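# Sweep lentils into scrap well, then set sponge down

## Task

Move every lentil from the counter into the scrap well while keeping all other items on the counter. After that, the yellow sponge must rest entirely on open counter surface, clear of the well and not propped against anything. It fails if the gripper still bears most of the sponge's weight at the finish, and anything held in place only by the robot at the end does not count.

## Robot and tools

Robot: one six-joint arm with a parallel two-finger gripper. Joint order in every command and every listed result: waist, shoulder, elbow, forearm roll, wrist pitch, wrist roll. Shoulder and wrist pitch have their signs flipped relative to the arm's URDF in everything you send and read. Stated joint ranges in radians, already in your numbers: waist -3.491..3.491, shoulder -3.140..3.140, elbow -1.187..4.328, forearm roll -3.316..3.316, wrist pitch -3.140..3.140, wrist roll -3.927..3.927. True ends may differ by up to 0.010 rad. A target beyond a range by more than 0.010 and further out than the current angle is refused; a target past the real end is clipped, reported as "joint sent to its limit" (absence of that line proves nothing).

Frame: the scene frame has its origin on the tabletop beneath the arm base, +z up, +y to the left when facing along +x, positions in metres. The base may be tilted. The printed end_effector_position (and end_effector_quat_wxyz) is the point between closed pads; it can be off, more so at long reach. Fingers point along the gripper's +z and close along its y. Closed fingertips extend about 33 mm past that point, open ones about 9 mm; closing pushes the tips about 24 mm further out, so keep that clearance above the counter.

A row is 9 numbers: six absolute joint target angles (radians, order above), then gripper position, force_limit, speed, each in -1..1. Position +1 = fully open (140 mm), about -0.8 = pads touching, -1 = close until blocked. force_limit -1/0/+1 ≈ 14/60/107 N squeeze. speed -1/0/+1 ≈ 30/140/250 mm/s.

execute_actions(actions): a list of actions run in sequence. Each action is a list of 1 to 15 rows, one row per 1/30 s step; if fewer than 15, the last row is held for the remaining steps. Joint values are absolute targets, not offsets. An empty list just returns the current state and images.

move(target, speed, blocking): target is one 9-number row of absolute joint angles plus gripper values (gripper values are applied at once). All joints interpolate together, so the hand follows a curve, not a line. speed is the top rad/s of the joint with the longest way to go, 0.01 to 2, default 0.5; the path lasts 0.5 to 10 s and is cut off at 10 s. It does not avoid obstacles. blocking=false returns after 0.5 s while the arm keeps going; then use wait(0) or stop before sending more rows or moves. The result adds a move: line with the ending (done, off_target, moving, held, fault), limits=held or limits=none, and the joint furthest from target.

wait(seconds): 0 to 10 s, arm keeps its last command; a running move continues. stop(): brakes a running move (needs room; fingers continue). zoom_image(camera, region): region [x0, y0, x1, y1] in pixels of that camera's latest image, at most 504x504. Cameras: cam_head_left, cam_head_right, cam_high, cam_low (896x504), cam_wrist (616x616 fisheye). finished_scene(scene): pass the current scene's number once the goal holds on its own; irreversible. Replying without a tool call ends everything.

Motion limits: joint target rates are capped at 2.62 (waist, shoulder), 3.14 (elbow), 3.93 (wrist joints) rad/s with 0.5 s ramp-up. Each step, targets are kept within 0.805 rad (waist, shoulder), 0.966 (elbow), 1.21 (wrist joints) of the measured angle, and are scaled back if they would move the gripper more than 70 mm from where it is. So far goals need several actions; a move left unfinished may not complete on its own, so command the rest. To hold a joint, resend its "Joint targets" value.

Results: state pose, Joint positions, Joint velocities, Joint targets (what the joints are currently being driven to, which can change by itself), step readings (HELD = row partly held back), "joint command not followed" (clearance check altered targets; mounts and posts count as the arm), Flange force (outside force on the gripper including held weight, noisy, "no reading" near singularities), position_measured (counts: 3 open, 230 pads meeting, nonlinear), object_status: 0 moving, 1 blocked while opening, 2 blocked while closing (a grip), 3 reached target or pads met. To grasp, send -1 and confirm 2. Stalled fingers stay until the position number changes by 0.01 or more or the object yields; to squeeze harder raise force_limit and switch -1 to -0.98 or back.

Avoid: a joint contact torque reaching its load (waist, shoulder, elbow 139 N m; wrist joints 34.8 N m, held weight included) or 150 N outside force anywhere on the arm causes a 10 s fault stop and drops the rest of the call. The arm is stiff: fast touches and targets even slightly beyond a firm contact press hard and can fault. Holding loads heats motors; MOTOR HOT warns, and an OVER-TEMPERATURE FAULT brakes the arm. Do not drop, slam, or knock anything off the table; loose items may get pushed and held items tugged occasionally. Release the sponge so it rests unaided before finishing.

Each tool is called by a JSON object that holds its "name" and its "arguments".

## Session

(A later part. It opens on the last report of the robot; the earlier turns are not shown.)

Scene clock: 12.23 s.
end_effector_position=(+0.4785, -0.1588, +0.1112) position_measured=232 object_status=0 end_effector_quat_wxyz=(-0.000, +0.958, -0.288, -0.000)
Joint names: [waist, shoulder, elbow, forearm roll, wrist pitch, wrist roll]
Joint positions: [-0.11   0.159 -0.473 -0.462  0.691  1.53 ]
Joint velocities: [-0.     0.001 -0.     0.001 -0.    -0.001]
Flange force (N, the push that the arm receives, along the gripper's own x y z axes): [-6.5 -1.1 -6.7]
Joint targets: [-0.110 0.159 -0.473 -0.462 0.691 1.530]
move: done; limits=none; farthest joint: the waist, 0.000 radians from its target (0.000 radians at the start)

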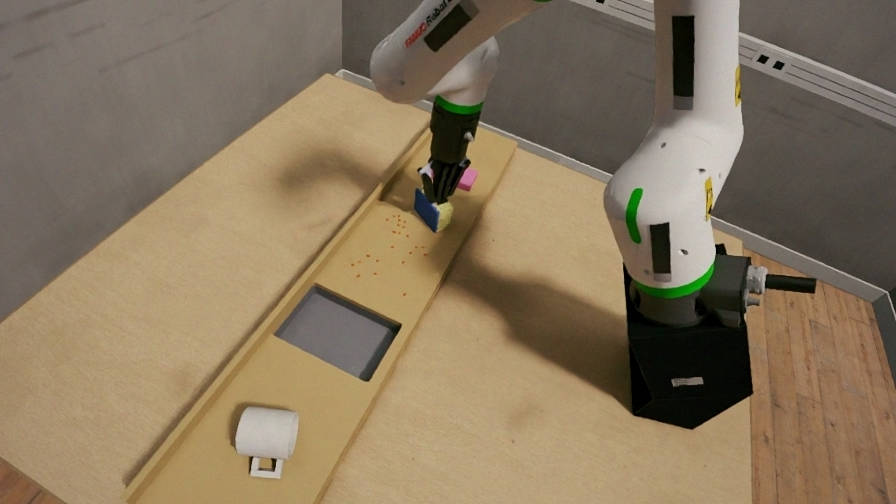

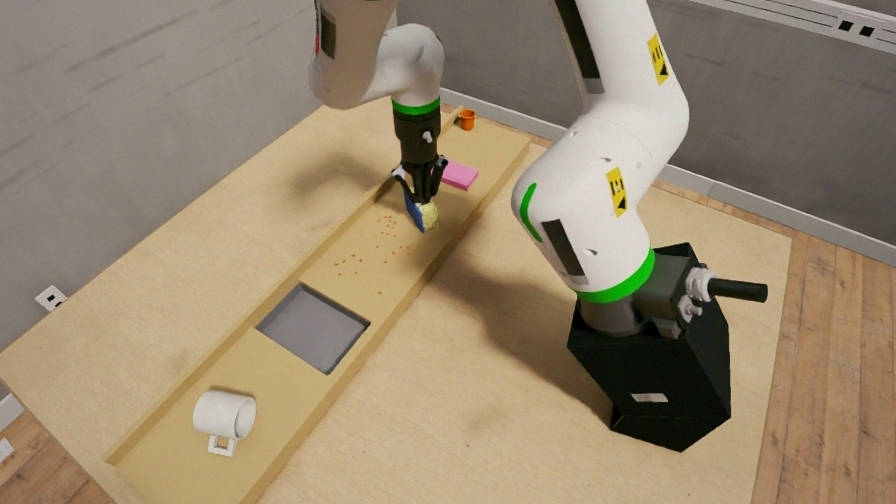

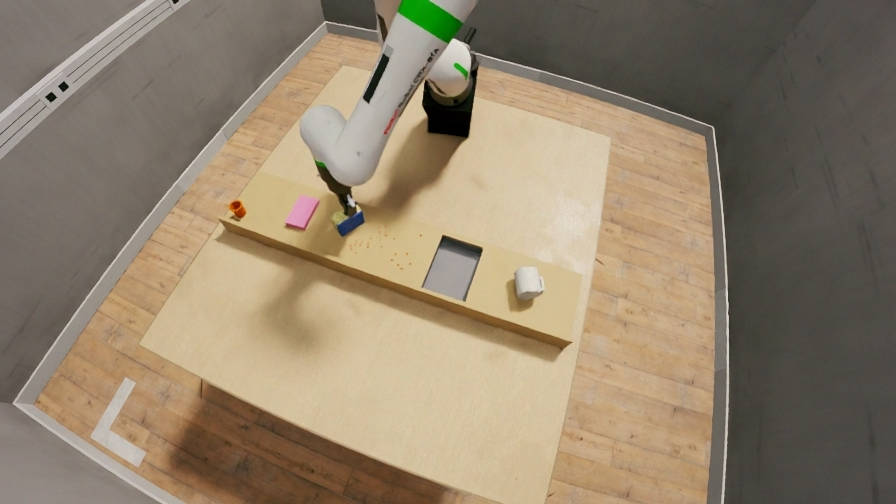

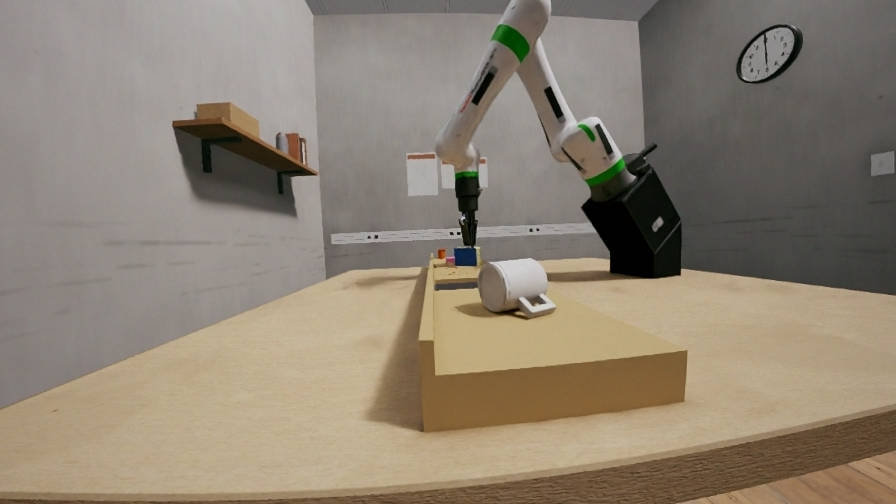

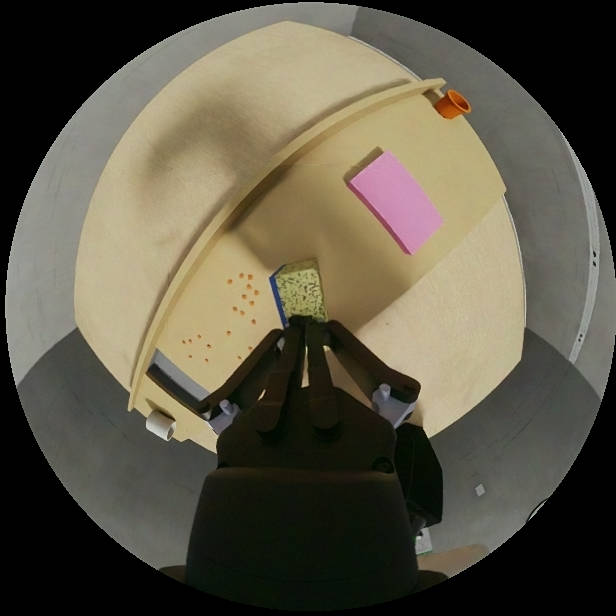

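{"name": "move", "arguments": {"target": [-0.11,0.159,-0.4726,-0.462,0.691,1.53,-0.36,-1,-0.5]}}

{"name": "move", "arguments": {"target": [0.0865,0.2737,-0.6093,-0.3045,0.6005,1.74,-0.36,-1,-0.5], "speed": 0.2}}

{"name": "move", "arguments": {"target": [0.361,0.3708,-0.737,0,0.5295,1.27,-0.36,-1,-0.5], "speed": 0.3}}

Scene clock: 13.57 s.
end_effector_position=(+0.4785, -0.1588, +0.1113) position_measured=174 object_status=3 end_effector_quat_wxyz=(-0.000, +0.958, -0.288, -0.000)
Joint names: [waist, shoulder, elbow, forearm roll, wrist pitch, wrist roll]
Joint positions: [-0.11   0.159 -0.473 -0.462  0.691  1.53 ]
Joint velocities: [-0.001  0.002  0.     0.     0.    -0.001]
Flange force (N, the push that the arm receives, along the gripper's own x y z axes): [-5.3 0.4 -6.1]
Joint targets: [-0.110 0.159 -0.473 -0.462 0.691 1.530]
move: done; limits=none; farthest joint: the waist, 0.000 radians from its target (0.000 radians at the start)

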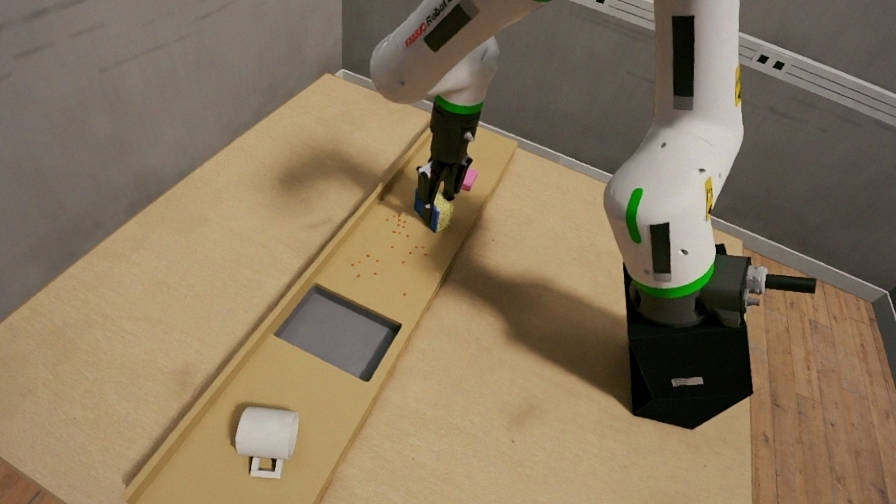

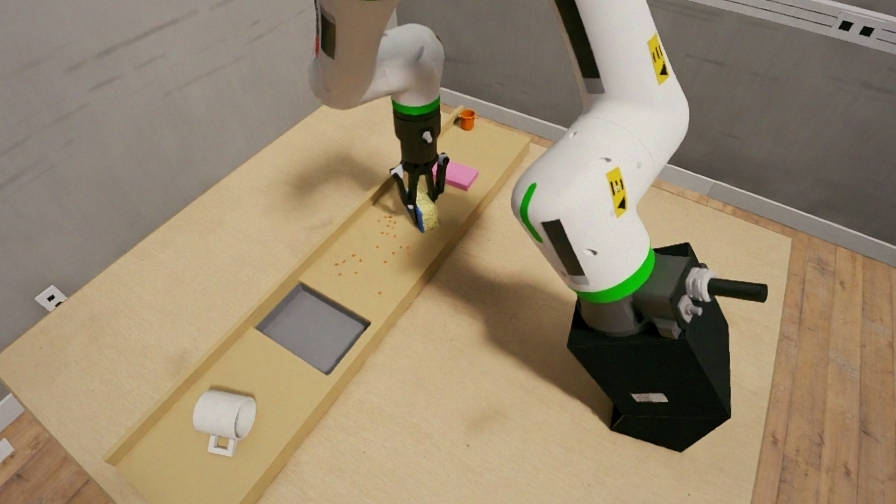

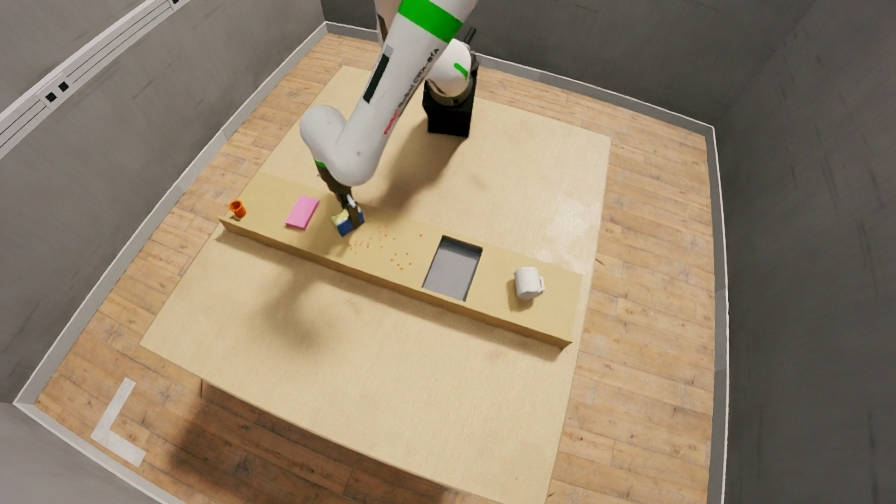

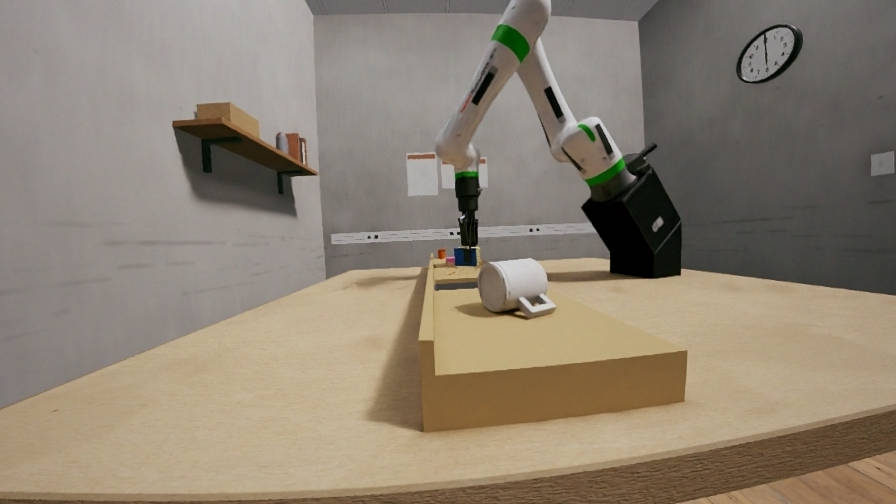

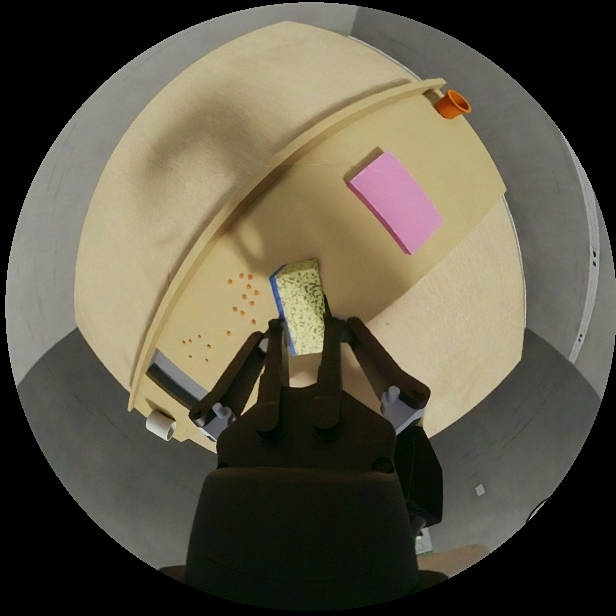

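Scene clock: 14.93 s.
end_effector_position=(+0.4669, -0.1043, +0.1105) position_measured=174 object_status=3 end_effector_quat_wxyz=(-0.000, +0.999, -0.049, -0.001)
Joint names: [waist, shoulder, elbow, forearm roll, wrist pitch, wrist roll]
Joint positions: [ 0.086  0.274 -0.609 -0.305  0.601  1.74 ]
Joint velocities: [ 0.     0.001 -0.    -0.     0.    -0.001]
Flange force (N, the push that the arm receives, along the gripper's own x y z axes): [-7.8 -3.1 -7.1]
Joint targets: [0.086 0.274 -0.609 -0.304 0.601 1.740]
move: done; limits=none; farthest joint: the waist, 0.000 radians from its target (0.196 radians at the start)

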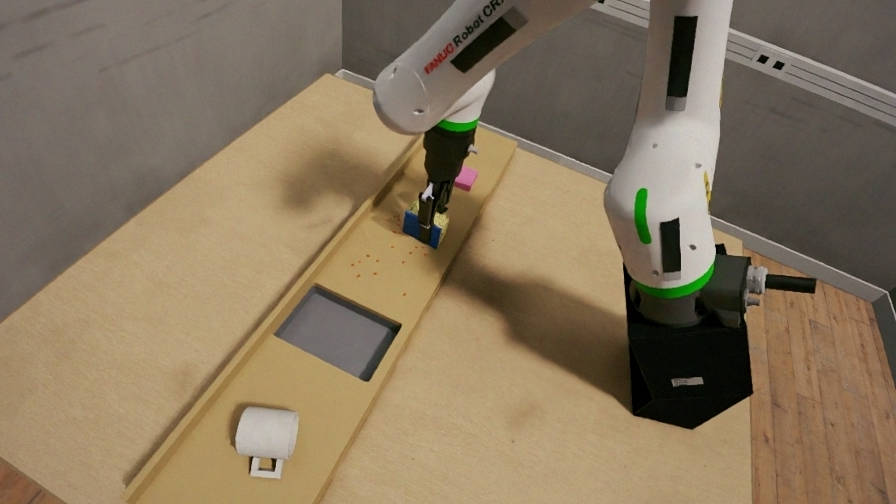

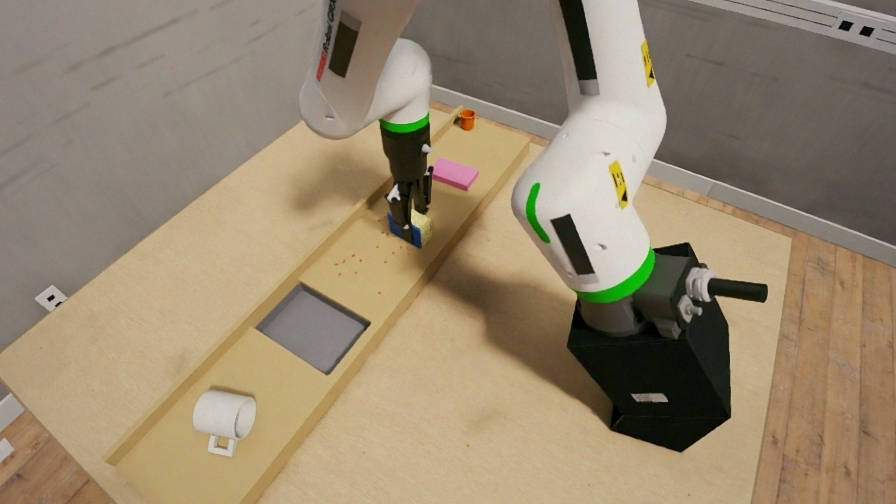

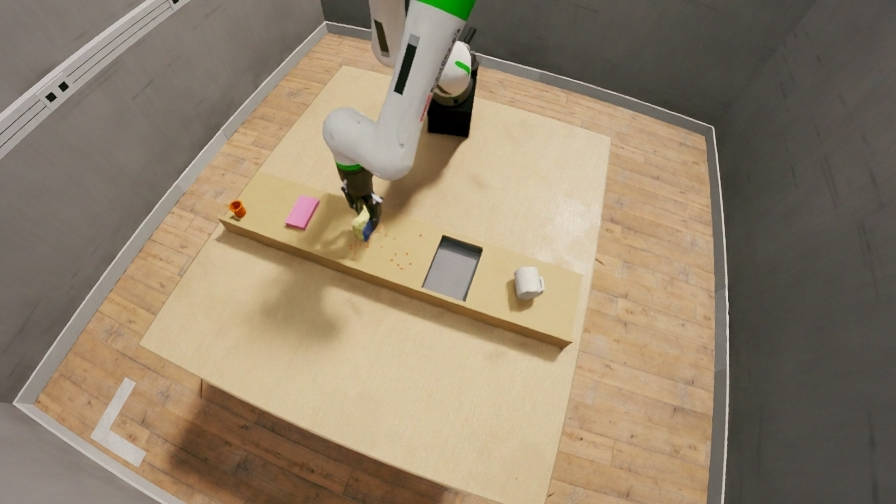

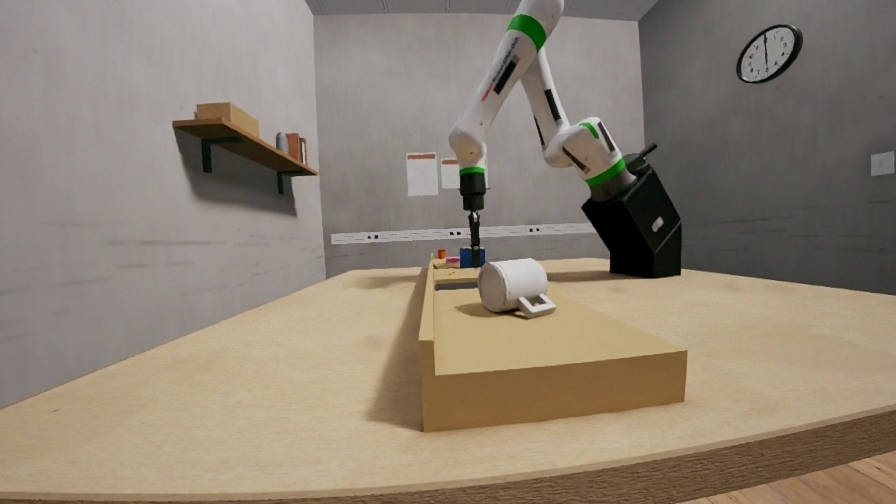

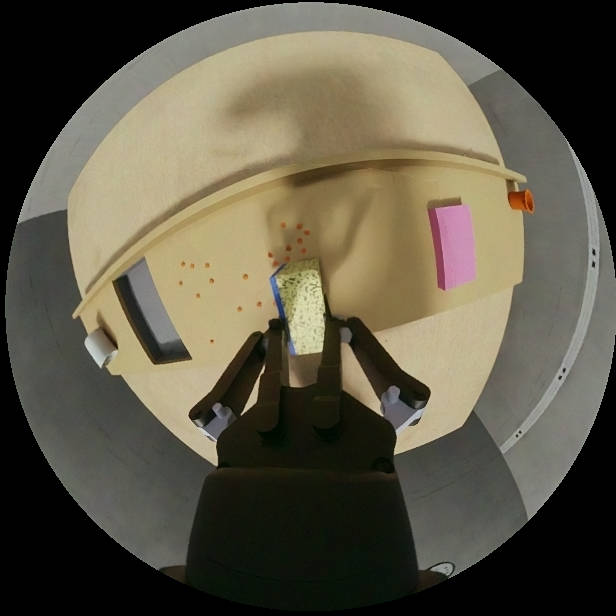

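Scene clock: 16.83 s.
end_effector_position=(+0.4723, -0.0360, +0.1106) position_measured=174 object_status=3 end_effector_quat_wxyz=(-0.000, +0.999, -0.049, -0.001)
Joint names: [waist, shoulder, elbow, forearm roll, wrist pitch, wrist roll]
Joint positions: [ 0.361  0.371 -0.737 -0.     0.53   1.27 ]
Joint velocities: [ 0.     0.    -0.     0.003  0.001 -0.001]
Flange force (N, the push that the arm receives, along the gripper's own x y z axes): no reading
Joint targets: [0.361 0.371 -0.737 -0.000 0.529 1.270]
move: done; limits=none; farthest joint: the waist, 0.000 radians from its target (0.275 radians at the start)

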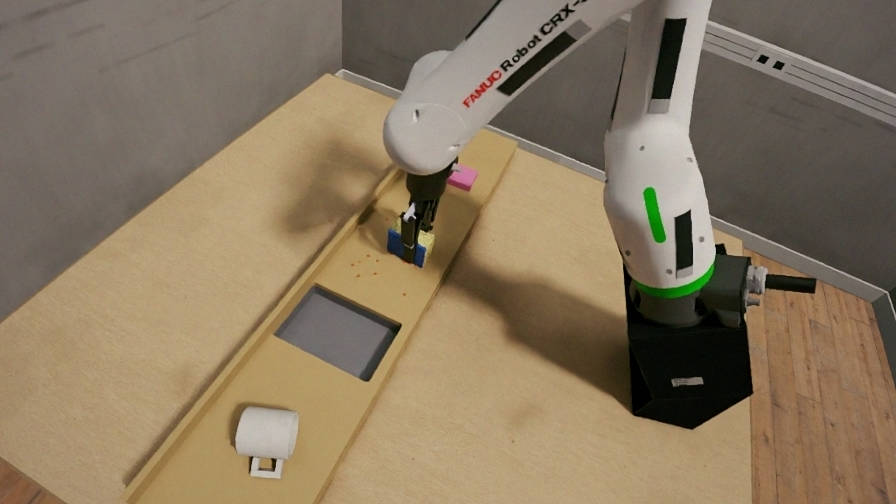

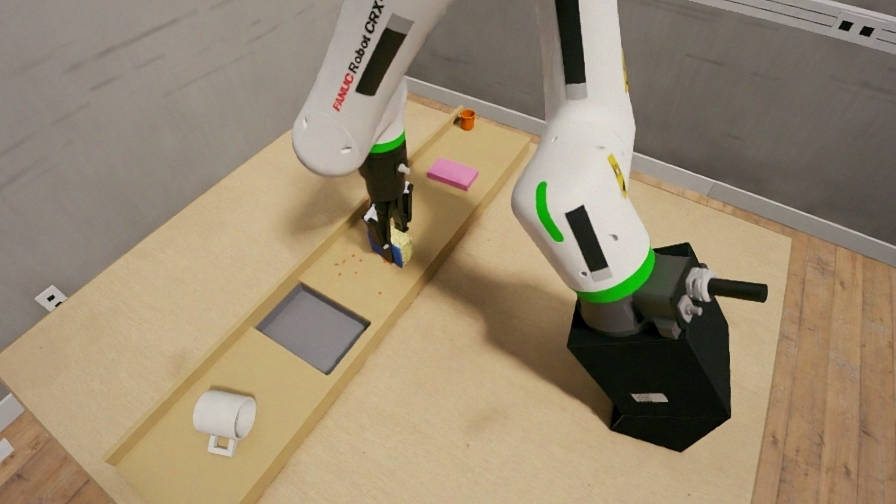

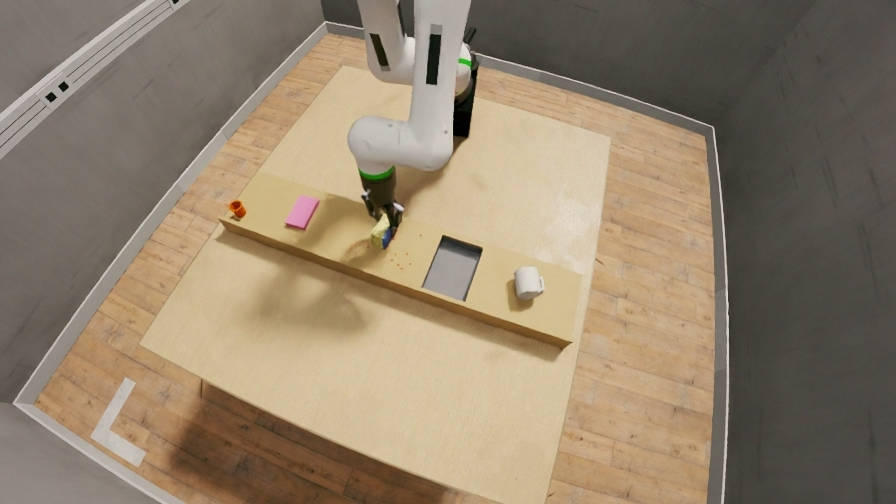

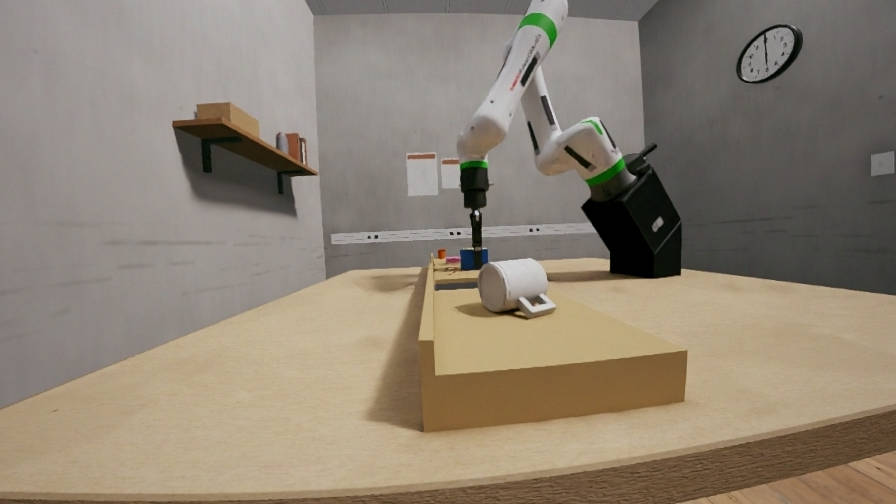

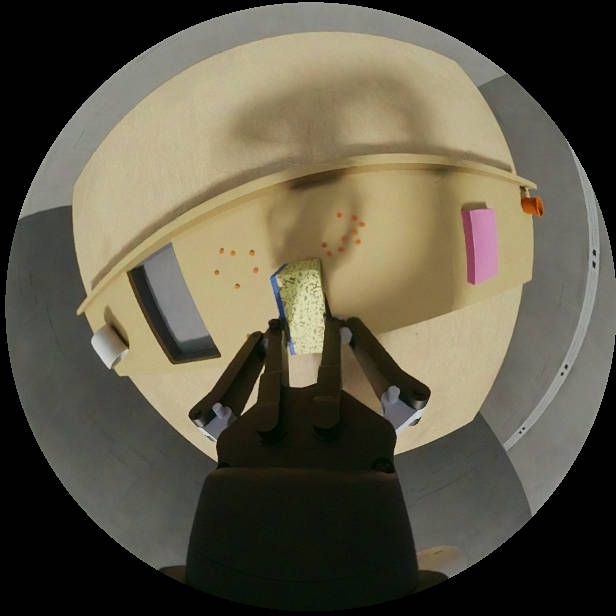

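{"name": "move", "arguments": {"target": [0.5395,0.4264,-0.8334,0.2304,0.508,0.98,-0.36,-1,-0.5], "speed": 0.3}}

{"name": "move", "arguments": {"target": [0.766,0.43,-0.8833,0.5005,0.539,0.6,-0.36,-1,-0.5], "speed": 0.3}}

Scene clock: 18.57 s.
end_effector_position=(+0.4662, +0.0112, +0.1105) position_measured=174 object_status=3 end_effector_quat_wxyz=(+0.000, +1.000, -0.023, -0.001)
Joint names: [waist, shoulder, elbow, forearm roll, wrist pitch, wrist roll]
Joint positions: [ 0.539  0.426 -0.833  0.23   0.508  0.98 ]
Joint velocities: [-0.     0.001 -0.    -0.001  0.001 -0.001]
Flange force (N, the push that the arm receives, along the gripper's own x y z axes): no reading
Joint targets: [0.539 0.426 -0.833 0.230 0.508 0.980]
move: done; limits=none; farthest joint: the waist, 0.000 radians from its target (0.179 radians at the start)

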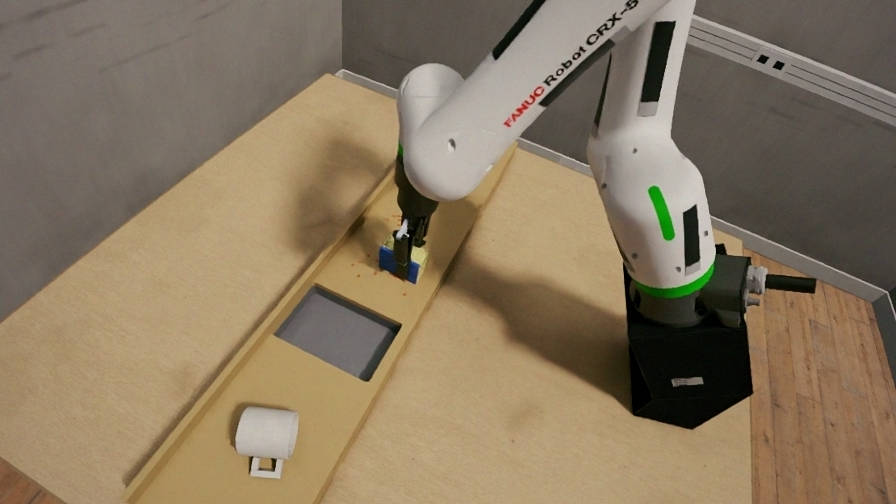

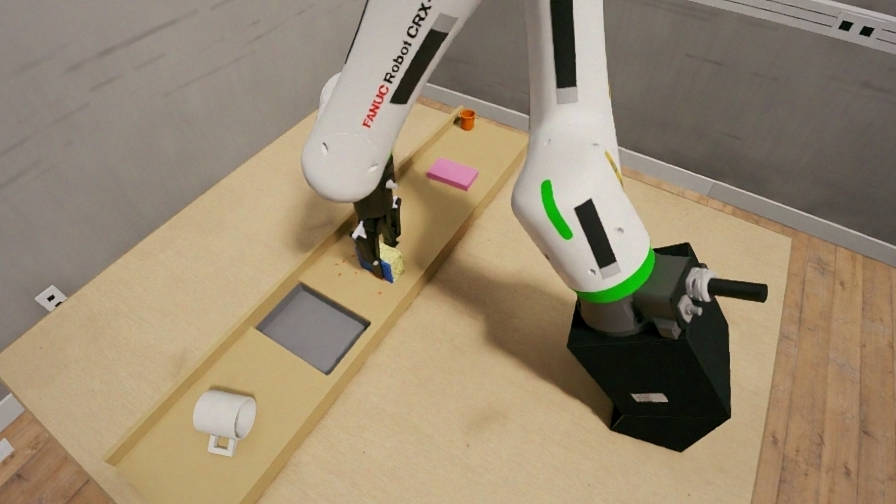

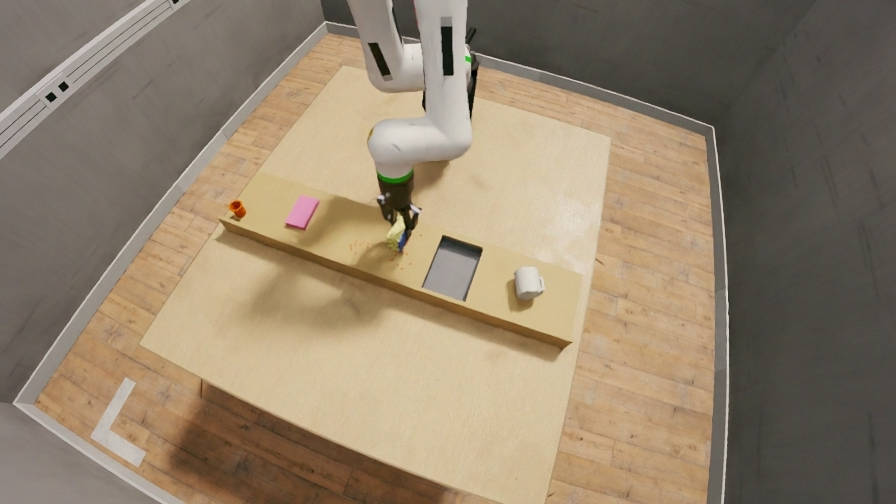

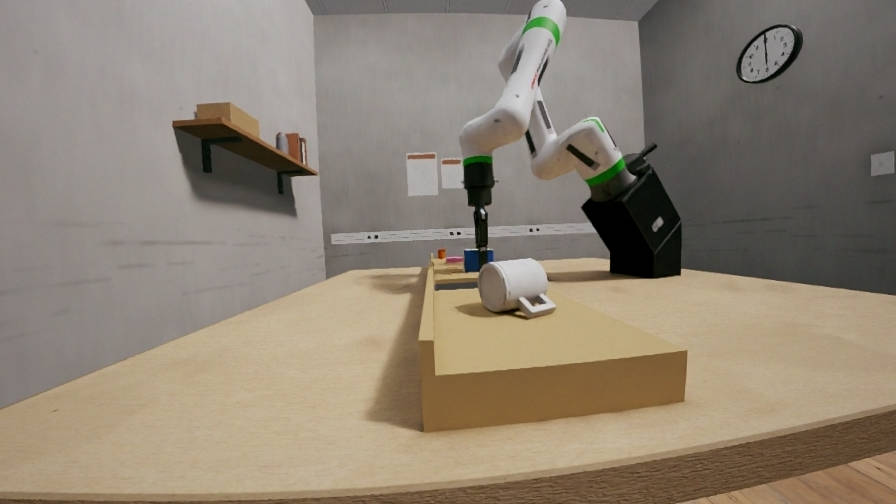

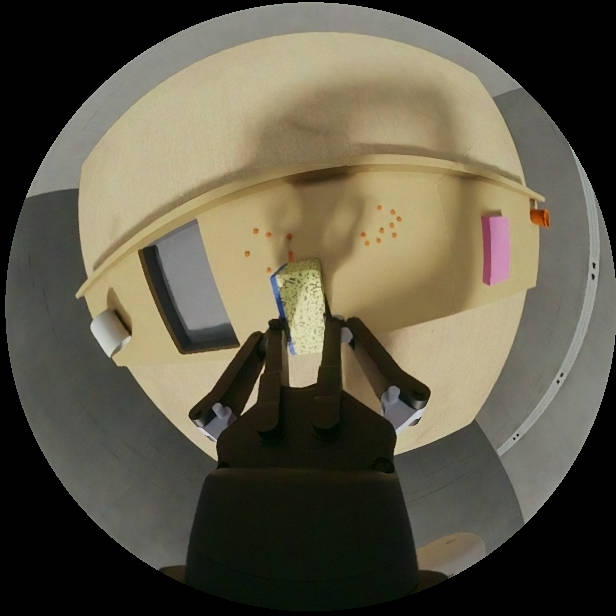

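Scene clock: 20.17 s.
end_effector_position=(+0.4673, +0.0864, +0.1106) position_measured=174 object_status=3 end_effector_quat_wxyz=(+0.000, +1.000, -0.004, -0.001)
Joint names: [waist, shoulder, elbow, forearm roll, wrist pitch, wrist roll]
Joint positions: [ 0.766  0.43  -0.883  0.5    0.539  0.6  ]
Joint velocities: [ 0.    -0.001 -0.    -0.    -0.001  0.001]
Flange force (N, the push that the arm receives, along the gripper's own x y z axes): [-6.3 3.3 -5.2]
Joint targets: [0.766 0.430 -0.883 0.500 0.539 0.600]
move: done; limits=none; farthest joint: the waist, 0.000 radians from its target (0.227 radians at the start)

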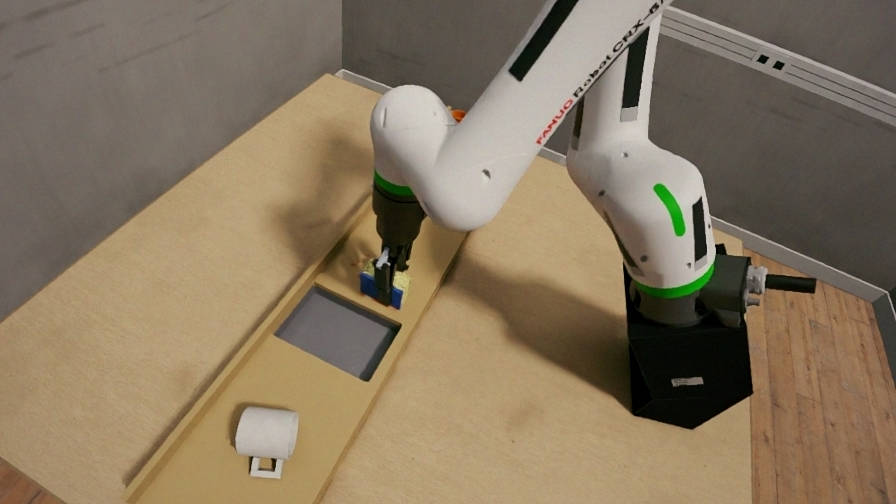

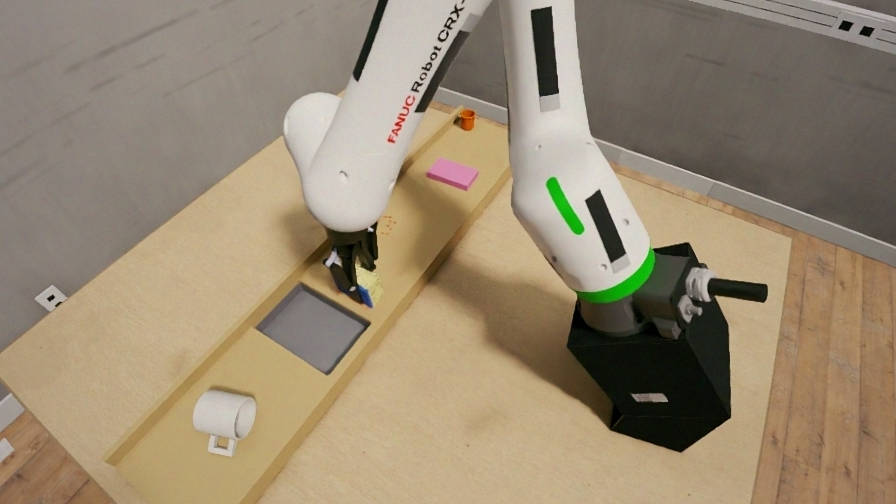

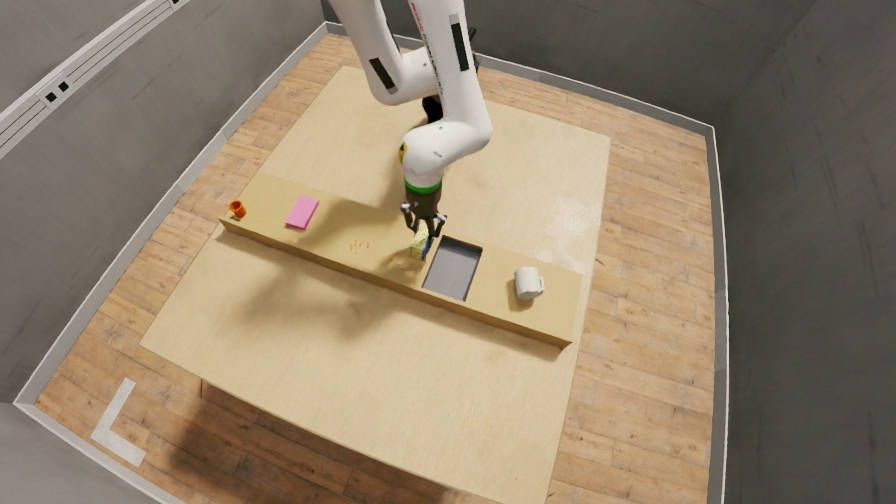

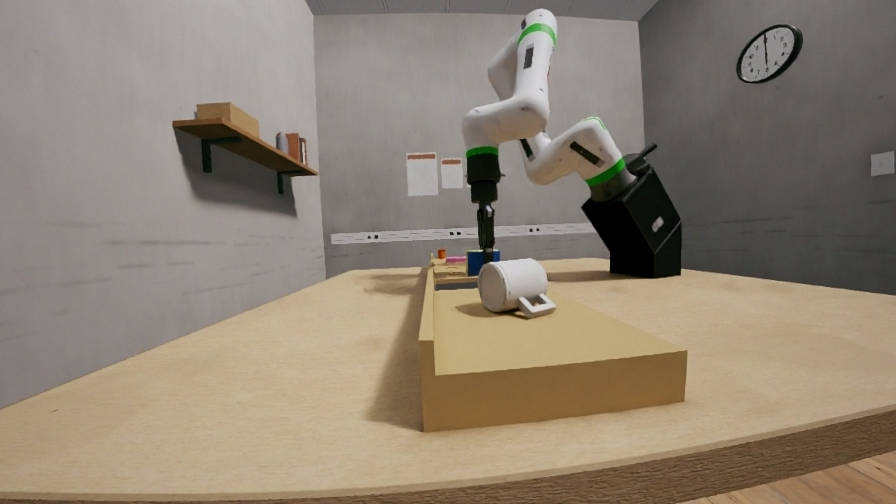

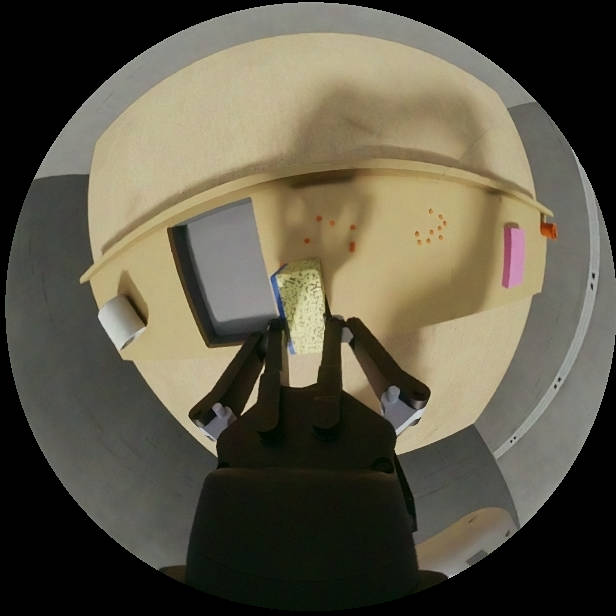

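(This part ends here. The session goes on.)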